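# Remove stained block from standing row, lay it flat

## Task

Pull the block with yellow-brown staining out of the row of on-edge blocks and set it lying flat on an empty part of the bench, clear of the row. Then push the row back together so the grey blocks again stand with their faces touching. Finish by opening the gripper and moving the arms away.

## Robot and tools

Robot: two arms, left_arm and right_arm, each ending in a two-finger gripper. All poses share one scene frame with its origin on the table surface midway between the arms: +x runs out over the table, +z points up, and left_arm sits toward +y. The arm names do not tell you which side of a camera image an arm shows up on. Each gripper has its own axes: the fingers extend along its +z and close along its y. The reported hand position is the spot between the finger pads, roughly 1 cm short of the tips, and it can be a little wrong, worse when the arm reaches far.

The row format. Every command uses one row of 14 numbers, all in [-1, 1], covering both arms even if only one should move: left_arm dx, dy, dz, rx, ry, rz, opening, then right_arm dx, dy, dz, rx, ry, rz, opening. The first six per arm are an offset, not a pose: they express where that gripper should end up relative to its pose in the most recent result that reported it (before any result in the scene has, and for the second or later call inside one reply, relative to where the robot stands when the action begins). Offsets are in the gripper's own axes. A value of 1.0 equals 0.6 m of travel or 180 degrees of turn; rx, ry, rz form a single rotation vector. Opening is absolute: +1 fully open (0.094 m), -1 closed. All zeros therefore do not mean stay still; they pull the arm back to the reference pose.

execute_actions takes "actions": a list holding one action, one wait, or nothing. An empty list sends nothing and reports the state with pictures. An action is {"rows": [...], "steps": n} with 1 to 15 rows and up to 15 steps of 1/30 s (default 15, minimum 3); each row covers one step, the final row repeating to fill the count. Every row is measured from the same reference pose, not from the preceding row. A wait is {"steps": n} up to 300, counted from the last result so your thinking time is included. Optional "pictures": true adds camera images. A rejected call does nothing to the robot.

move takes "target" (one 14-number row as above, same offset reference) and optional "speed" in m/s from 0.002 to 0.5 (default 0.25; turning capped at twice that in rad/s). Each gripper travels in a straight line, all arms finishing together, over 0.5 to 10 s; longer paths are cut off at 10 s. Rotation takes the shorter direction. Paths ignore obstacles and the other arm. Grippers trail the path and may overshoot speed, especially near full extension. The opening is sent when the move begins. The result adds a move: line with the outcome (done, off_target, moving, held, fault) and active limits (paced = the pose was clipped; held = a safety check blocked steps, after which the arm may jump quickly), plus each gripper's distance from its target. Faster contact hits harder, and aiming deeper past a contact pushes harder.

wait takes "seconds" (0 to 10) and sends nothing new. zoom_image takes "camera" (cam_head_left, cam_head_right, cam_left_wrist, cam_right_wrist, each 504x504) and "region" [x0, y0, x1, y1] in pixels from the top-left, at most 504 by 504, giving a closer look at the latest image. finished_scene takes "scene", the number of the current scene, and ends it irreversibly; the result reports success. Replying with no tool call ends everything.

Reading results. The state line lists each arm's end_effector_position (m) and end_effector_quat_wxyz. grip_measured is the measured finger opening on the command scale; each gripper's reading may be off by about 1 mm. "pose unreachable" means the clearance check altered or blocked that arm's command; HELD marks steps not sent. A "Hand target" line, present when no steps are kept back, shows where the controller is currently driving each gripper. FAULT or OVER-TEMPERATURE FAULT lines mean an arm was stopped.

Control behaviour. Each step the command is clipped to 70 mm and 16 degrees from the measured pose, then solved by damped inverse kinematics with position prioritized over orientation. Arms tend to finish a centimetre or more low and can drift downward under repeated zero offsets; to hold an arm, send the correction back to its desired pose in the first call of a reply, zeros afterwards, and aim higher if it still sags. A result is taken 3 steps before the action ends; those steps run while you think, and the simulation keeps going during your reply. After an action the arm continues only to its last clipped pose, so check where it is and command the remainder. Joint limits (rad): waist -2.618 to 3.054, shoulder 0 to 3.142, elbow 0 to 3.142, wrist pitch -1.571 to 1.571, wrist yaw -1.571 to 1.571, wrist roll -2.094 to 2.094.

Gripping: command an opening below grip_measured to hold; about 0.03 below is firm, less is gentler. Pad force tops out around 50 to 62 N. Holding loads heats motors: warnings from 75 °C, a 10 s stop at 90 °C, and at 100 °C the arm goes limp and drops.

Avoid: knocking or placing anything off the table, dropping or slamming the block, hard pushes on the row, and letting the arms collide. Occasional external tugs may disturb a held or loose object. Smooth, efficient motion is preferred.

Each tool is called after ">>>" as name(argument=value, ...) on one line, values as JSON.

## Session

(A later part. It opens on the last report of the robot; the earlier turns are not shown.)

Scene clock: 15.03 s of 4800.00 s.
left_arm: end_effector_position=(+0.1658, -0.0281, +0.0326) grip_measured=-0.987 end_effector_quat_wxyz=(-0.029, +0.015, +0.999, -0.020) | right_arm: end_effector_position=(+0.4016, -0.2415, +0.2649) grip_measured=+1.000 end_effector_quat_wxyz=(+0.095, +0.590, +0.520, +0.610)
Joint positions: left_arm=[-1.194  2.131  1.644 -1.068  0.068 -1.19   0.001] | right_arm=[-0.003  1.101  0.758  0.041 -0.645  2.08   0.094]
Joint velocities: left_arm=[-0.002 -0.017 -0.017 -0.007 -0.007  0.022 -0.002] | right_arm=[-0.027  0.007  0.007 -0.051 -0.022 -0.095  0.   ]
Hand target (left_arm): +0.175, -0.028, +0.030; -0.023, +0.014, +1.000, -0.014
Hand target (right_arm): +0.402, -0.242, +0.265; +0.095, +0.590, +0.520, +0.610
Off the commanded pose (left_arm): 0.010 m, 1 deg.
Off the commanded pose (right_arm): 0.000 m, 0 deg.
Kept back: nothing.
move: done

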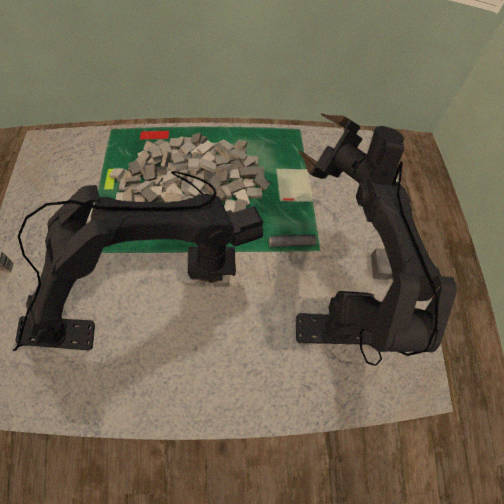

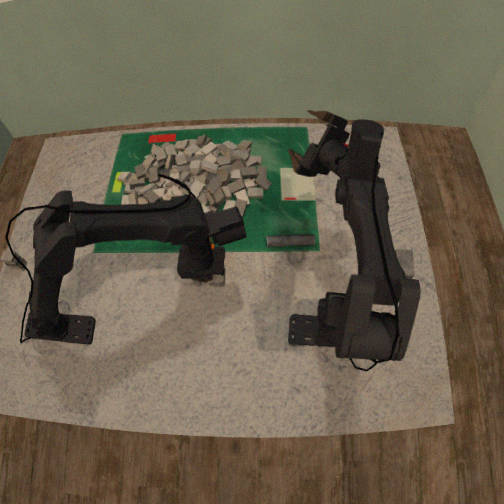

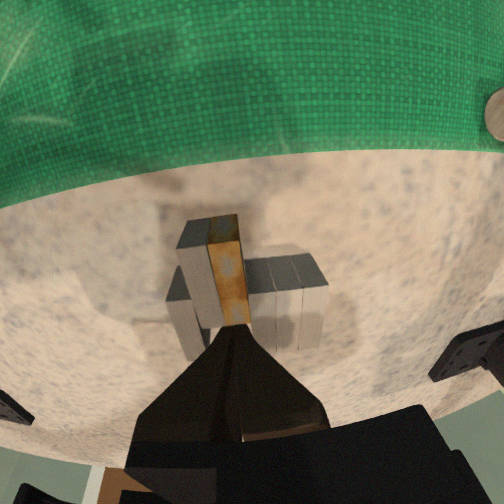

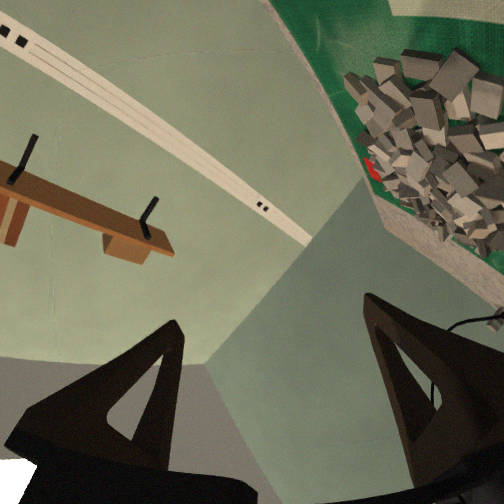

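>>> move(target=[0.008,0,-0.06,0,0,0,-1,0,0,0,0,0,0,1], speed=0.1)

>>> move(target=[-0.085,0.008,0,0,0,0,-0.1,0,0,0,0,0,0,1])

Scene clock: 16.50 s of 4800.00 s.
left_arm: end_effector_position=(+0.1641, -0.0241, +0.0574) grip_measured=-0.987 end_effector_quat_wxyz=(-0.032, +0.016, +0.999, -0.012) | right_arm: end_effector_position=(+0.4016, -0.2415, +0.2649) grip_measured=+1.000 end_effector_quat_wxyz=(+0.095, +0.590, +0.520, +0.610)
Joint positions: left_arm=[-1.194  2.11   1.711 -1.172  0.069 -1.188  0.001] | right_arm=[-0.003  1.101  0.758  0.041 -0.645  2.08   0.094]
Joint velocities: left_arm=[ 0.012  0.002 -0.017  0.051  0.022 -0.022 -0.001] | right_arm=[-0.007  0.002 -0.017 -0.066 -0.066 -0.037  0.   ]
Hand target (left_arm): +0.163, -0.027, +0.069; -0.029, +0.015, +0.999, -0.020
Hand target (right_arm): +0.402, -0.242, +0.265; +0.095, +0.590, +0.520, +0.610
Off the commanded pose (left_arm): 0.012 m, 1 deg.
Off the commanded pose (right_arm): 0.000 m, 0 deg.
Kept back: nothing.
move: off_target (left_arm)

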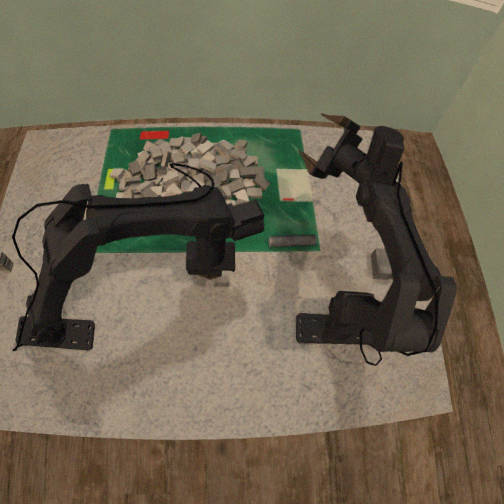

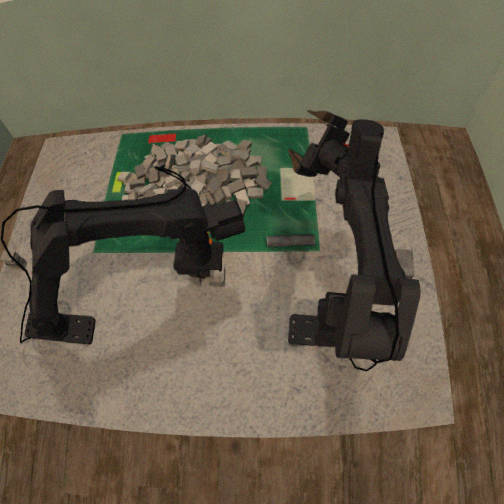

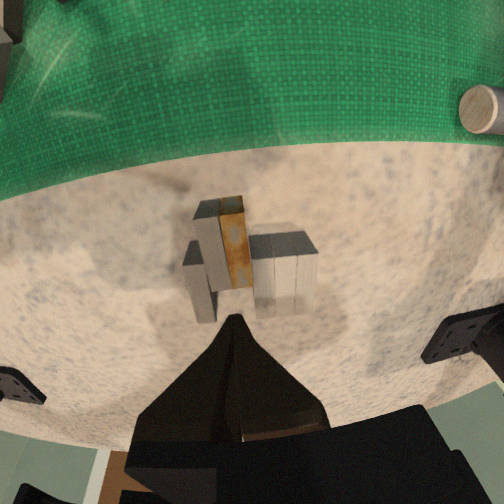

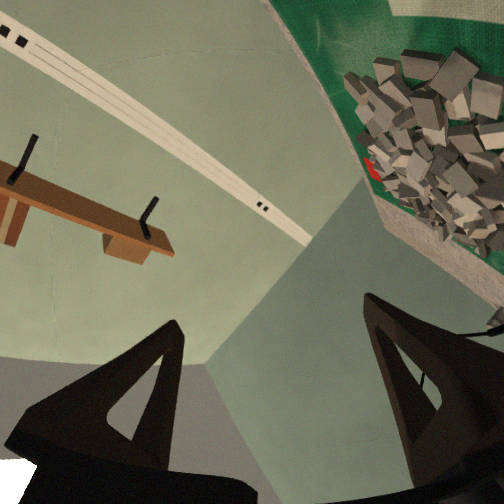

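Scene clock: 17.37 s of 4800.00 s.
left_arm: end_effector_position=(+0.2158, -0.0197, +0.0556) grip_measured=-0.103 end_effector_quat_wxyz=(-0.029, +0.008, +0.999, -0.020) | right_arm: end_effector_position=(+0.4016, -0.2415, +0.2649) grip_measured=+1.000 end_effector_quat_wxyz=(+0.095, +0.590, +0.520, +0.610)
Joint positions: left_arm=[-1.075  2.165  1.79  -1.188  0.07  -1.084  0.042] | right_arm=[-0.003  1.101  0.758  0.041 -0.645  2.08   0.094]
Joint velocities: left_arm=[-0.012  0.012  0.007 -0.051  0.037  0.066  0.   ] | right_arm=[-0.007  0.002 -0.002 -0.037 -0.095 -0.037  0.   ]
Hand target (left_arm): +0.215, -0.021, +0.054; -0.031, +0.016, +0.999, -0.013
Hand target (right_arm): +0.402, -0.242, +0.265; +0.095, +0.590, +0.520, +0.610
Off the commanded pose (left_arm): 0.002 m, 1 deg.
Off the commanded pose (right_arm): 0.000 m, 0 deg.
Kept back: nothing.
move: done

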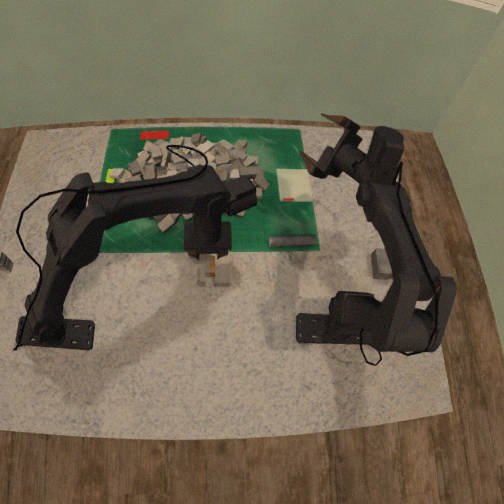

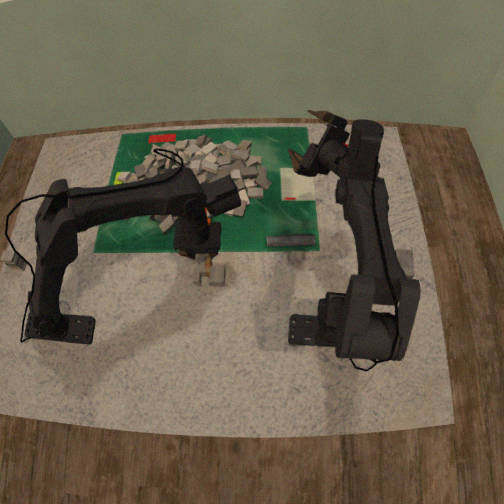

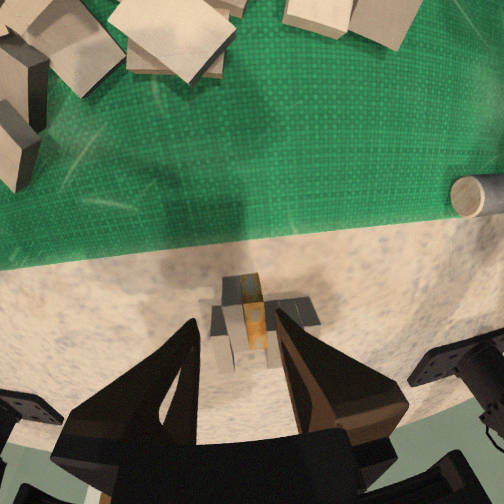

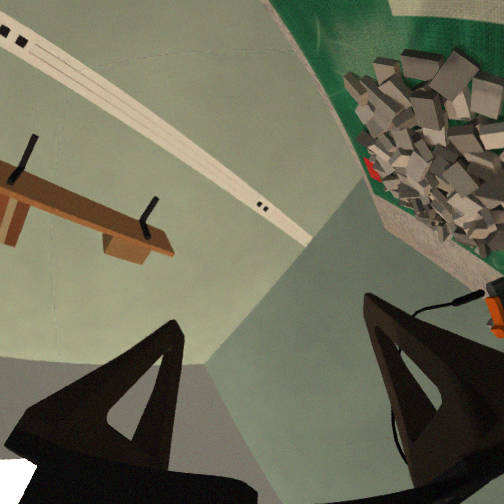

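>>> move(target=[-0.004,-0.004,0.04,0,0,0,-0.1,0,0,0,0,0,0,1], speed=0.06)

Scene clock: 18.47 s of 4800.00 s.
left_arm: end_effector_position=(+0.2189, -0.0257, +0.0430) grip_measured=-0.103 end_effector_quat_wxyz=(-0.024, +0.009, +0.999, -0.030) | right_arm: end_effector_position=(+0.4016, -0.2415, +0.2649) grip_measured=+1.000 end_effector_quat_wxyz=(+0.095, +0.590, +0.520, +0.610)
Joint positions: left_arm=[-1.075  2.178  1.76  -1.122  0.07  -1.082  0.042] | right_arm=[-0.003  1.101  0.758  0.041 -0.645  2.08   0.094]
Joint velocities: left_arm=[-0.012 -0.002 -0.007  0.051 -0.081 -0.051  0.   ] | right_arm=[-0.012  0.002 -0.007  0.007 -0.066 -0.007  0.   ]
Hand target (left_arm): +0.217, -0.023, +0.032; -0.029, +0.008, +0.999, -0.020
Hand target (right_arm): +0.402, -0.242, +0.265; +0.095, +0.590, +0.520, +0.610
Off the commanded pose (left_arm): 0.012 m, 1 deg.
Off the commanded pose (right_arm): 0.000 m, 0 deg.
Kept back: nothing.
move: off_target (left_arm)

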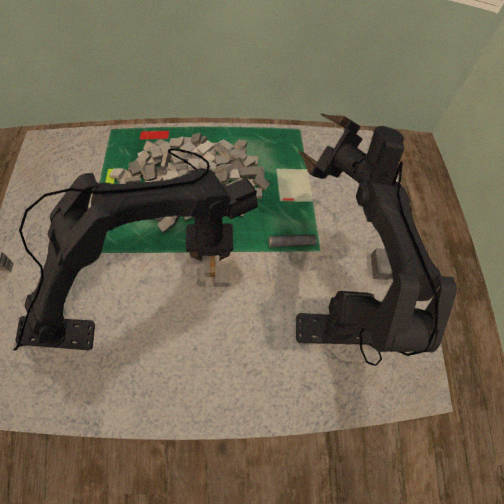

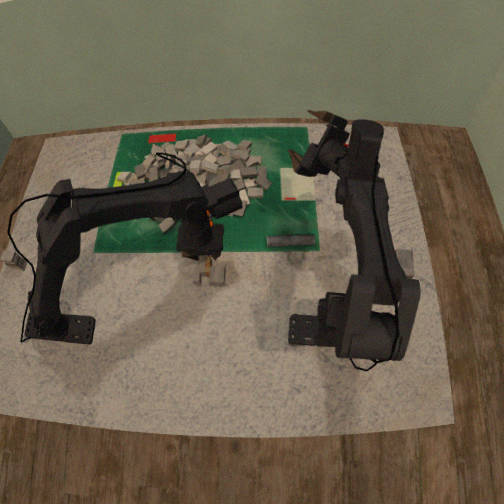

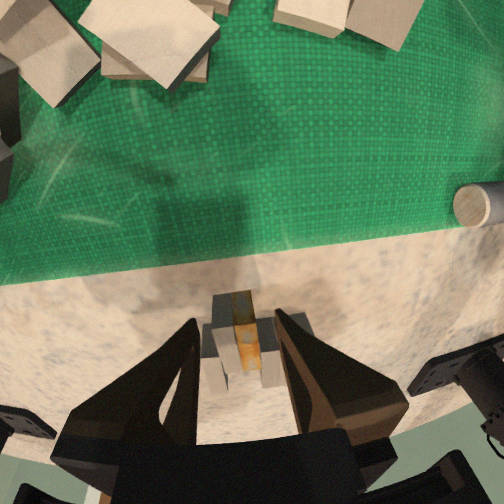

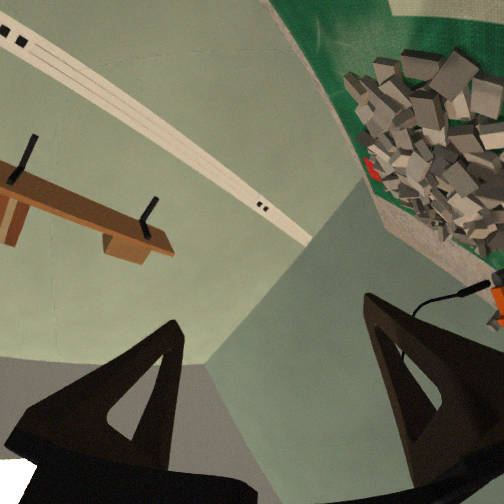

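>>> move(target=[-0.008,0.004,0.04,0,0,0,-0.1,0,0,0,0,0,0,1], speed=0.05)

Scene clock: 19.63 s of 4800.00 s.
left_arm: end_effector_position=(+0.2212, -0.0303, +0.0331) grip_measured=-0.103 end_effector_quat_wxyz=(-0.017, +0.010, +0.999, -0.043) | right_arm: end_effector_position=(+0.4016, -0.2415, +0.2649) grip_measured=+1.000 end_effector_quat_wxyz=(+0.095, +0.590, +0.520, +0.610)
Joint positions: left_arm=[-1.075  2.178  1.719 -1.052  0.07  -1.082  0.042] | right_arm=[-0.003  1.101  0.758  0.041 -0.645  2.08   0.094]
Joint velocities: left_arm=[-0.007 -0.002  0.022 -0.066  0.007  0.007 -0.   ] | right_arm=[0.002 0.002 0.017 0.037 0.066 0.037 0.   ]
Hand target (left_arm): +0.222, -0.024, +0.019; -0.024, +0.009, +0.999, -0.030
Hand target (right_arm): +0.402, -0.242, +0.265; +0.095, +0.590, +0.520, +0.610
Off the commanded pose (left_arm): 0.015 m, 2 deg.
Off the commanded pose (right_arm): 0.000 m, 0 deg.
Kept back: nothing.
move: off_target (left_arm)

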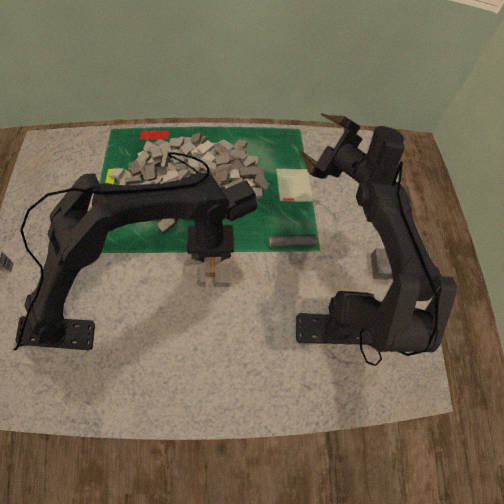

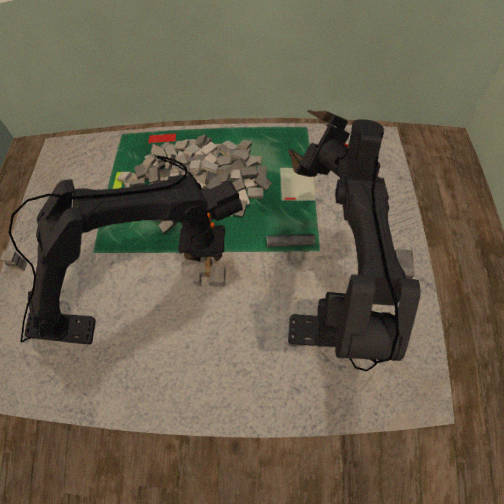

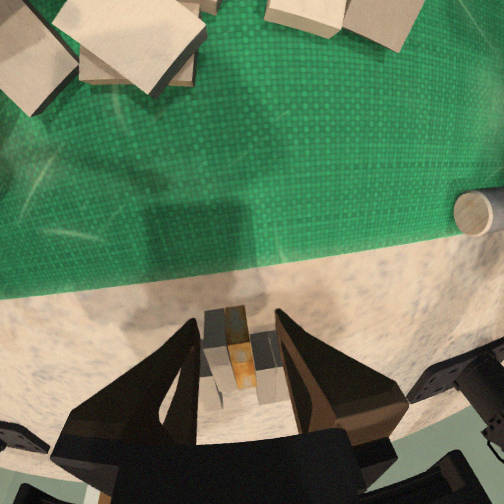

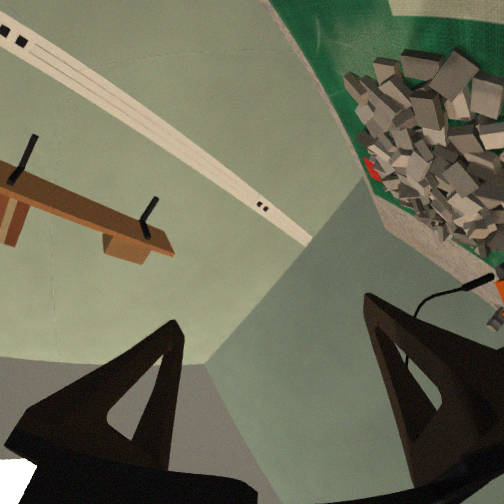

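>>> move(target=[0,0.022,0.025,0,0,0,-0.1,0,0,0,0,0,0,1], speed=0.05)

Scene clock: 20.57 s of 4800.00 s.
left_arm: end_effector_position=(+0.2179, -0.0239, +0.0210) grip_measured=-0.103 end_effector_quat_wxyz=(-0.017, +0.011, +0.999, -0.043) | right_arm: end_effector_position=(+0.4016, -0.2415, +0.2649) grip_measured=+1.000 end_effector_quat_wxyz=(+0.095, +0.590, +0.520, +0.610)
Joint positions: left_arm=[-1.075  2.162  1.643 -0.992  0.07  -1.081  0.042] | right_arm=[-0.003  1.101  0.758  0.041 -0.645  2.08   0.094]
Joint velocities: left_arm=[-0.007 -0.007 -0.007 -0.081  0.022 -0.037 -0.001] | right_arm=[ 0.027  0.002 -0.007 -0.022 -0.022 -0.022  0.   ]
Hand target (left_arm): +0.221, -0.018, +0.017; -0.017, +0.010, +0.999, -0.042
Hand target (right_arm): +0.402, -0.242, +0.265; +0.095, +0.590, +0.520, +0.610
Off the commanded pose (left_arm): 0.007 m, 0 deg.
Off the commanded pose (right_arm): 0.000 m, 0 deg.
Kept back: nothing.
move: done

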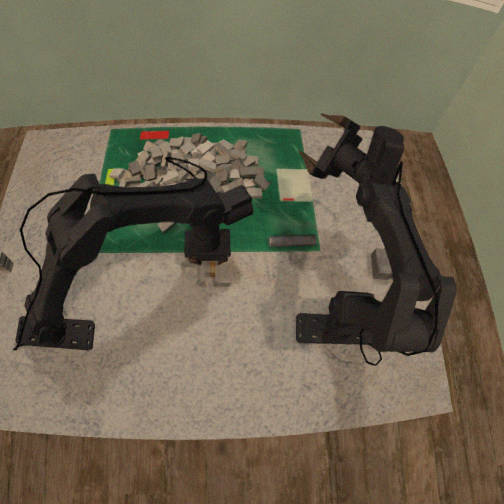

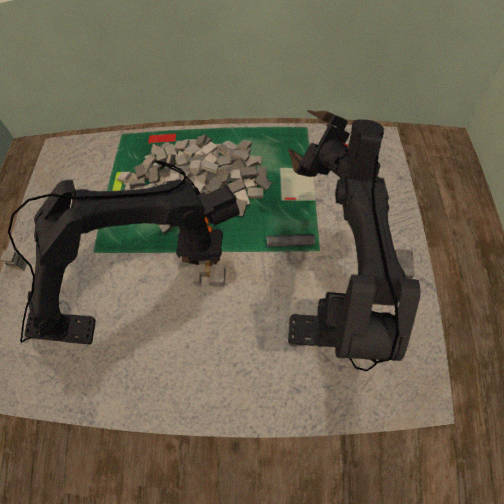

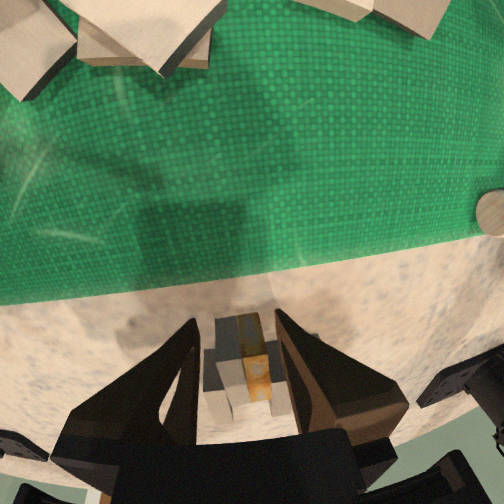

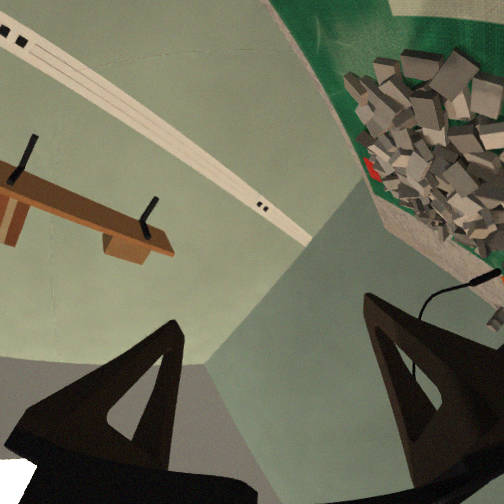

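>>> move(target=[0.012,0,0,0,0,0,-0.1,0,0,0,0,0,0,1], speed=0.04)

>>> move(target=[0,0,0,0,0,0,-0.62,0,0,0,0,0,0,1])

Scene clock: 22.00 s of 4800.00 s.
left_arm: end_effector_position=(+0.2180, -0.0239, +0.0211) grip_measured=-0.103 end_effector_quat_wxyz=(-0.017, +0.008, +0.999, -0.043) | right_arm: end_effector_position=(+0.4016, -0.2415, +0.2649) grip_measured=+1.000 end_effector_quat_wxyz=(+0.095, +0.590, +0.520, +0.610)
Joint positions: left_arm=[-1.075  2.161  1.643 -0.992  0.07  -1.085  0.042] | right_arm=[-0.003  1.101  0.758  0.041 -0.645  2.08   0.094]
Joint velocities: left_arm=[-0.002  0.007 -0.017  0.007 -0.007 -0.11   0.   ] | right_arm=[-0.002 -0.002 -0.002 -0.022  0.022 -0.007  0.   ]
Hand target (left_arm): +0.211, -0.024, +0.021; -0.017, +0.011, +0.999, -0.043
Hand target (right_arm): +0.402, -0.242, +0.265; +0.095, +0.590, +0.520, +0.610
Off the commanded pose (left_arm): 0.007 m, 0 deg.
Off the commanded pose (right_arm): 0.000 m, 0 deg.
Kept back: nothing.
move: done

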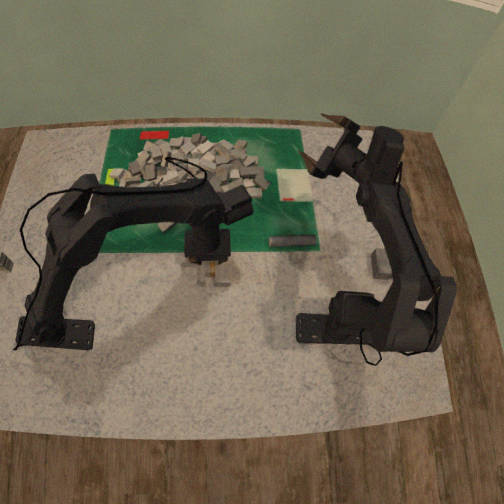

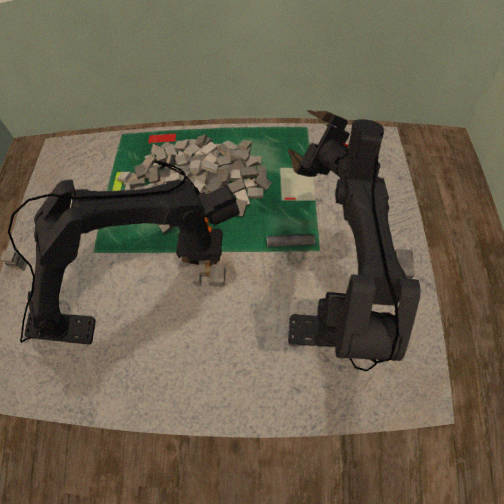

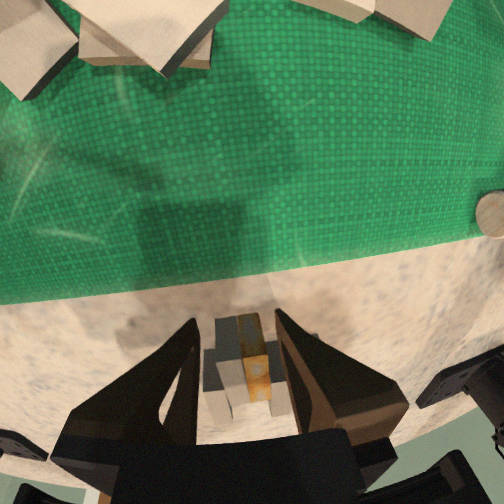

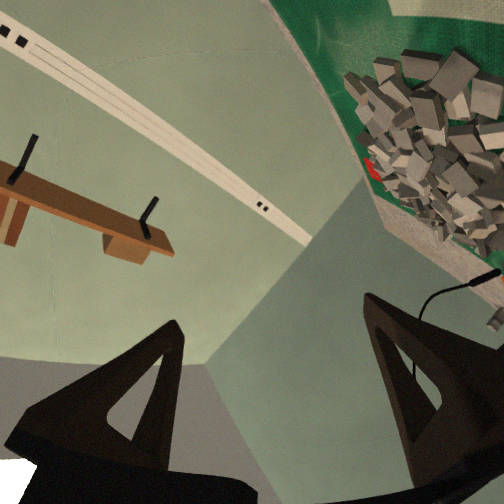

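Scene clock: 22.50 s of 4800.00 s.
left_arm: end_effector_position=(+0.2180, -0.0242, +0.0211) grip_measured=-0.533 end_effector_quat_wxyz=(-0.017, +0.008, +0.999, -0.043) | right_arm: end_effector_position=(+0.4016, -0.2415, +0.2649) grip_measured=+1.000 end_effector_quat_wxyz=(+0.095, +0.590, +0.520, +0.610)
Joint positions: left_arm=[-1.075  2.161  1.643 -0.991  0.07  -1.085  0.022] | right_arm=[-0.003  1.101  0.758  0.041 -0.645  2.08   0.094]
Joint velocities: left_arm=[-0.002  0.012 -0.002  0.022  0.007 -0.007  0.   ] | right_arm=[ 0.002  0.007  0.002  0.022 -0.051  0.022  0.   ]
Hand target (left_arm): +0.218, -0.024, +0.021; -0.017, +0.008, +0.999, -0.043
Hand target (right_arm): +0.402, -0.242, +0.265; +0.095, +0.590, +0.520, +0.610
Off the commanded pose (left_arm): 0.000 m, 0 deg.
Off the commanded pose (right_arm): 0.000 m, 0 deg.
Kept back: nothing.
move: done

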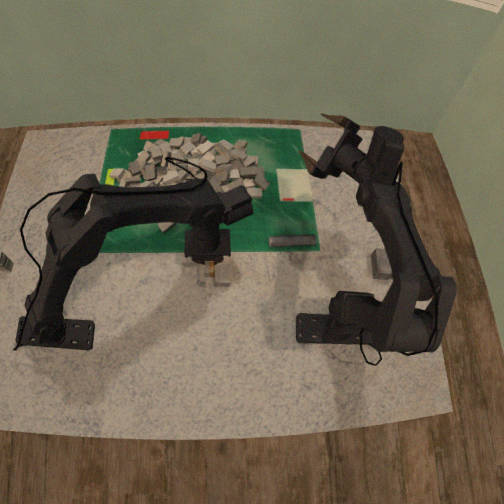

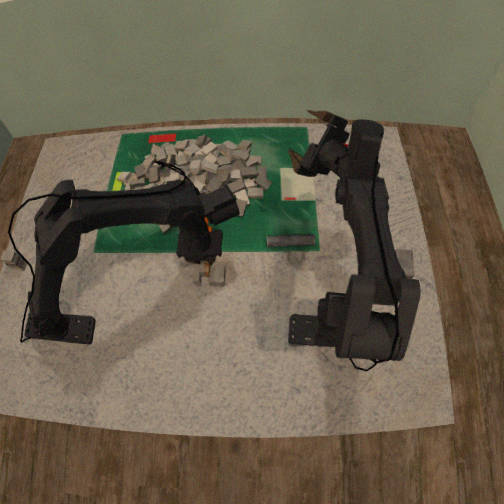

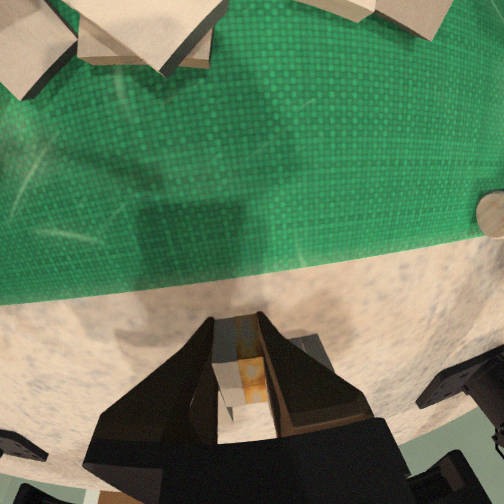

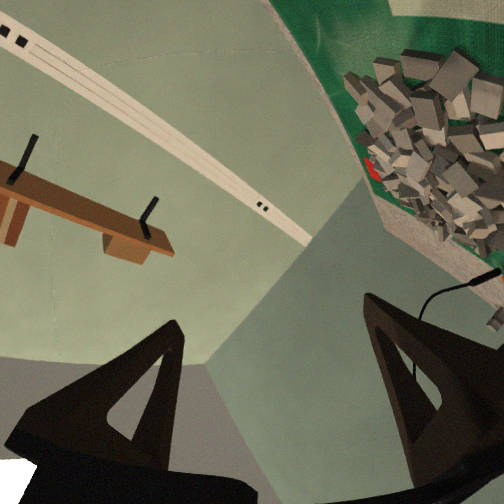

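>>> move(target=[0,0,-0.085,0,0,0,-0.68,0,0,0,0,0,0,1], speed=0.1)

>>> move(target=[0.047,-0.115,0,0,0,0,-0.68,0,0,0,0,0,0,1], speed=0.15)

Scene clock: 23.90 s of 4800.00 s.
left_arm: end_effector_position=(+0.2151, -0.0184, +0.0562) grip_measured=-0.533 end_effector_quat_wxyz=(-0.023, +0.008, +0.999, -0.032) | right_arm: end_effector_position=(+0.4016, -0.2415, +0.2649) grip_measured=+1.000 end_effector_quat_wxyz=(+0.095, +0.590, +0.520, +0.610)
Joint positions: left_arm=[-1.075  2.131  1.739 -1.144  0.07  -1.085  0.022] | right_arm=[-0.003  1.101  0.758  0.041 -0.645  2.08   0.094]
Joint velocities: left_arm=[-0.007 -0.002 -0.007  0.037  0.007  0.037 -0.002] | right_arm=[-0.012  0.002 -0.002 -0.037 -0.051  0.051  0.   ]
Hand target (left_arm): +0.219, -0.020, +0.072; -0.017, +0.008, +0.999, -0.043
Hand target (right_arm): +0.402, -0.242, +0.265; +0.095, +0.590, +0.520, +0.610
Off the commanded pose (left_arm): 0.016 m, 2 deg.
Off the commanded pose (right_arm): 0.000 m, 0 deg.
Kept back: nothing.
move: off_target (left_arm)

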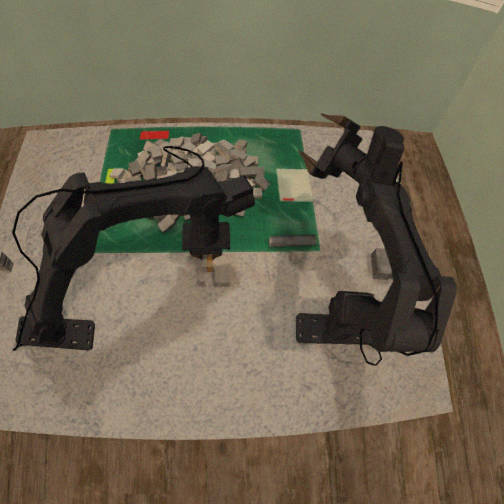

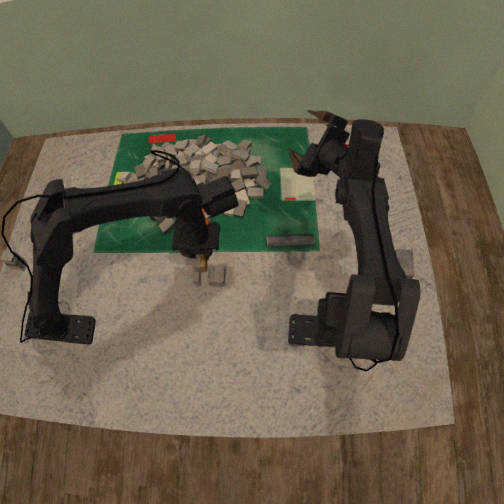

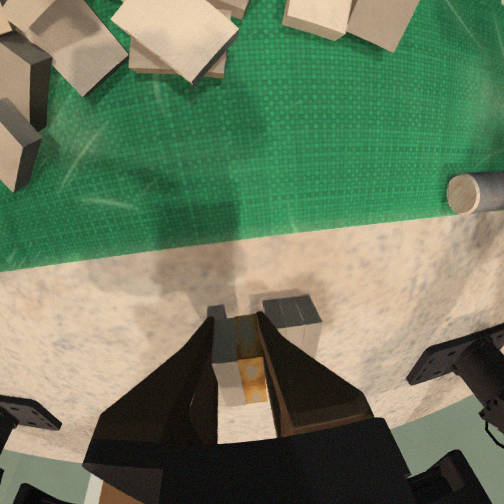

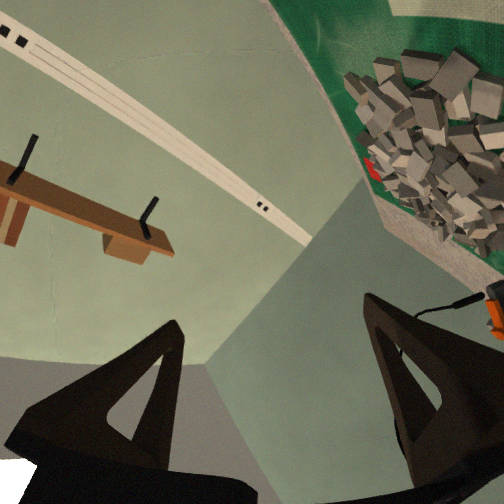

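Scene clock: 25.03 s of 4800.00 s.
left_arm: end_effector_position=(+0.1852, -0.0853, +0.0577) grip_measured=-0.533 end_effector_quat_wxyz=(-0.024, +0.013, +0.999, -0.033) | right_arm: end_effector_position=(+0.4016, -0.2415, +0.2649) grip_measured=+1.000 end_effector_quat_wxyz=(+0.095, +0.590, +0.520, +0.610)
Joint positions: left_arm=[-1.197  2.352  2.109 -1.283  0.069 -1.197  0.022] | right_arm=[-0.003  1.101  0.758  0.041 -0.645  2.08   0.094]
Joint velocities: left_arm=[-0.012 -0.027  0.002 -0.037 -0.037 -0.051  0.001] | right_arm=[ 0.012 -0.007 -0.012 -0.095 -0.11   0.037  0.   ]
Hand target (left_arm): +0.186, -0.087, +0.061; -0.024, +0.008, +0.999, -0.032
Hand target (right_arm): +0.402, -0.242, +0.265; +0.095, +0.590, +0.520, +0.610
Off the commanded pose (left_arm): 0.005 m, 1 deg.
Off the commanded pose (right_arm): 0.000 m, 0 deg.
Kept back: nothing.
move: done

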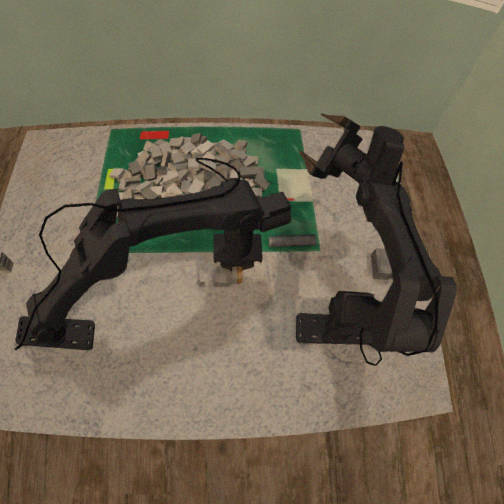

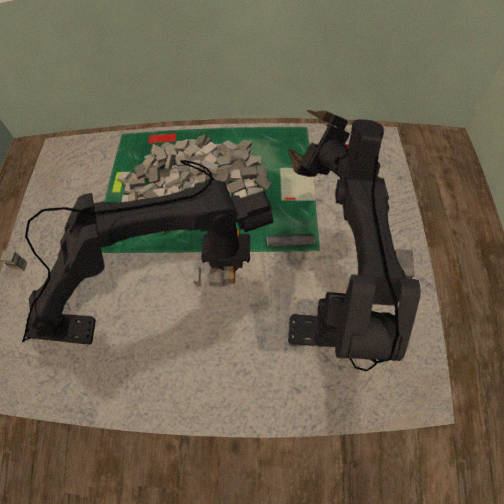

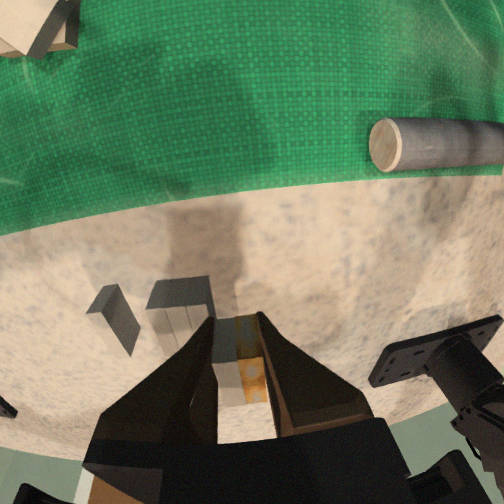

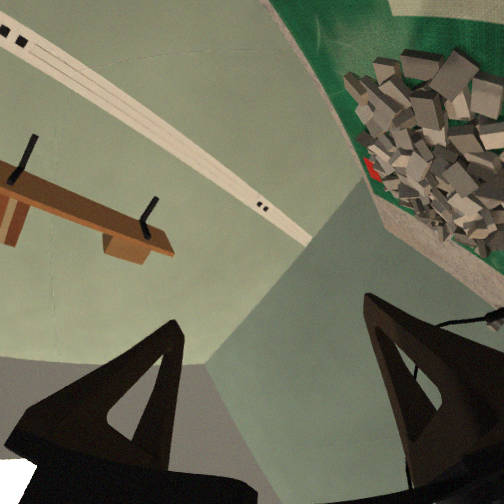

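>>> move(target=[-0.004,0,0.075,0,0,0,-0.68,0,0,0,0,0,0,1], speed=0.06)

Scene clock: 26.33 s of 4800.00 s.
left_arm: end_effector_position=(+0.1876, -0.0922, +0.0231) grip_measured=-0.533 end_effector_quat_wxyz=(-0.020, +0.014, +0.999, -0.044) | right_arm: end_effector_position=(+0.4016, -0.2415, +0.2649) grip_measured=+1.000 end_effector_quat_wxyz=(+0.095, +0.590, +0.520, +0.610)
Joint positions: left_arm=[-1.197  2.37   2.002 -1.134  0.069 -1.198  0.022] | right_arm=[-0.003  1.101  0.758  0.041 -0.645  2.08   0.094]
Joint velocities: left_arm=[-0.007  0.022  0.002 -0.007  0.051  0.007  0.001] | right_arm=[-0.012 -0.017 -0.012 -0.037 -0.022  0.037  0.   ]
Hand target (left_arm): +0.186, -0.088, +0.013; -0.024, +0.013, +0.999, -0.034
Hand target (right_arm): +0.402, -0.242, +0.265; +0.095, +0.590, +0.520, +0.610
Off the commanded pose (left_arm): 0.011 m, 1 deg.
Off the commanded pose (right_arm): 0.000 m, 0 deg.
Kept back: nothing.
move: off_target (left_arm)

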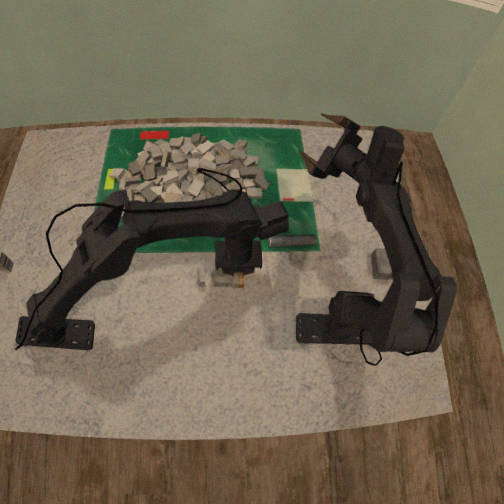

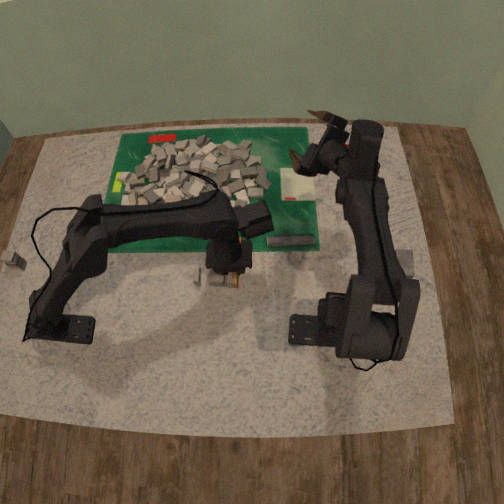

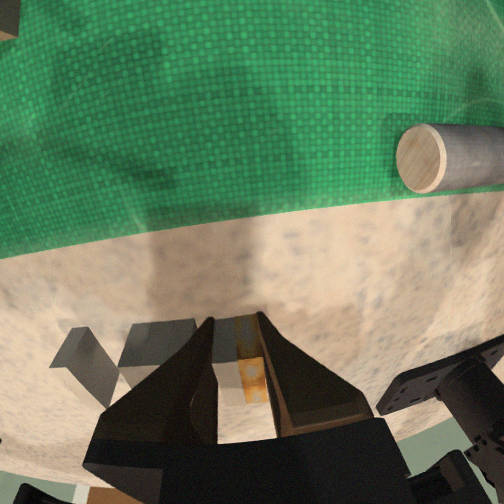

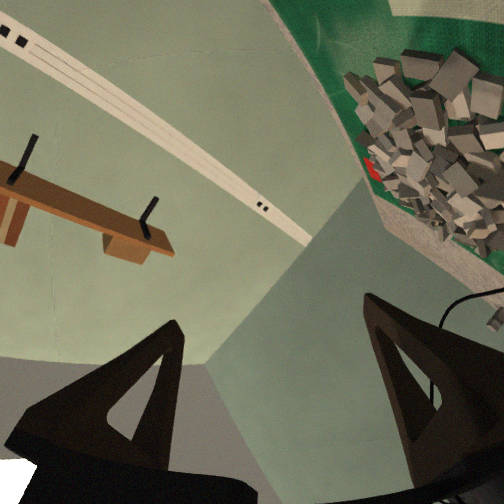

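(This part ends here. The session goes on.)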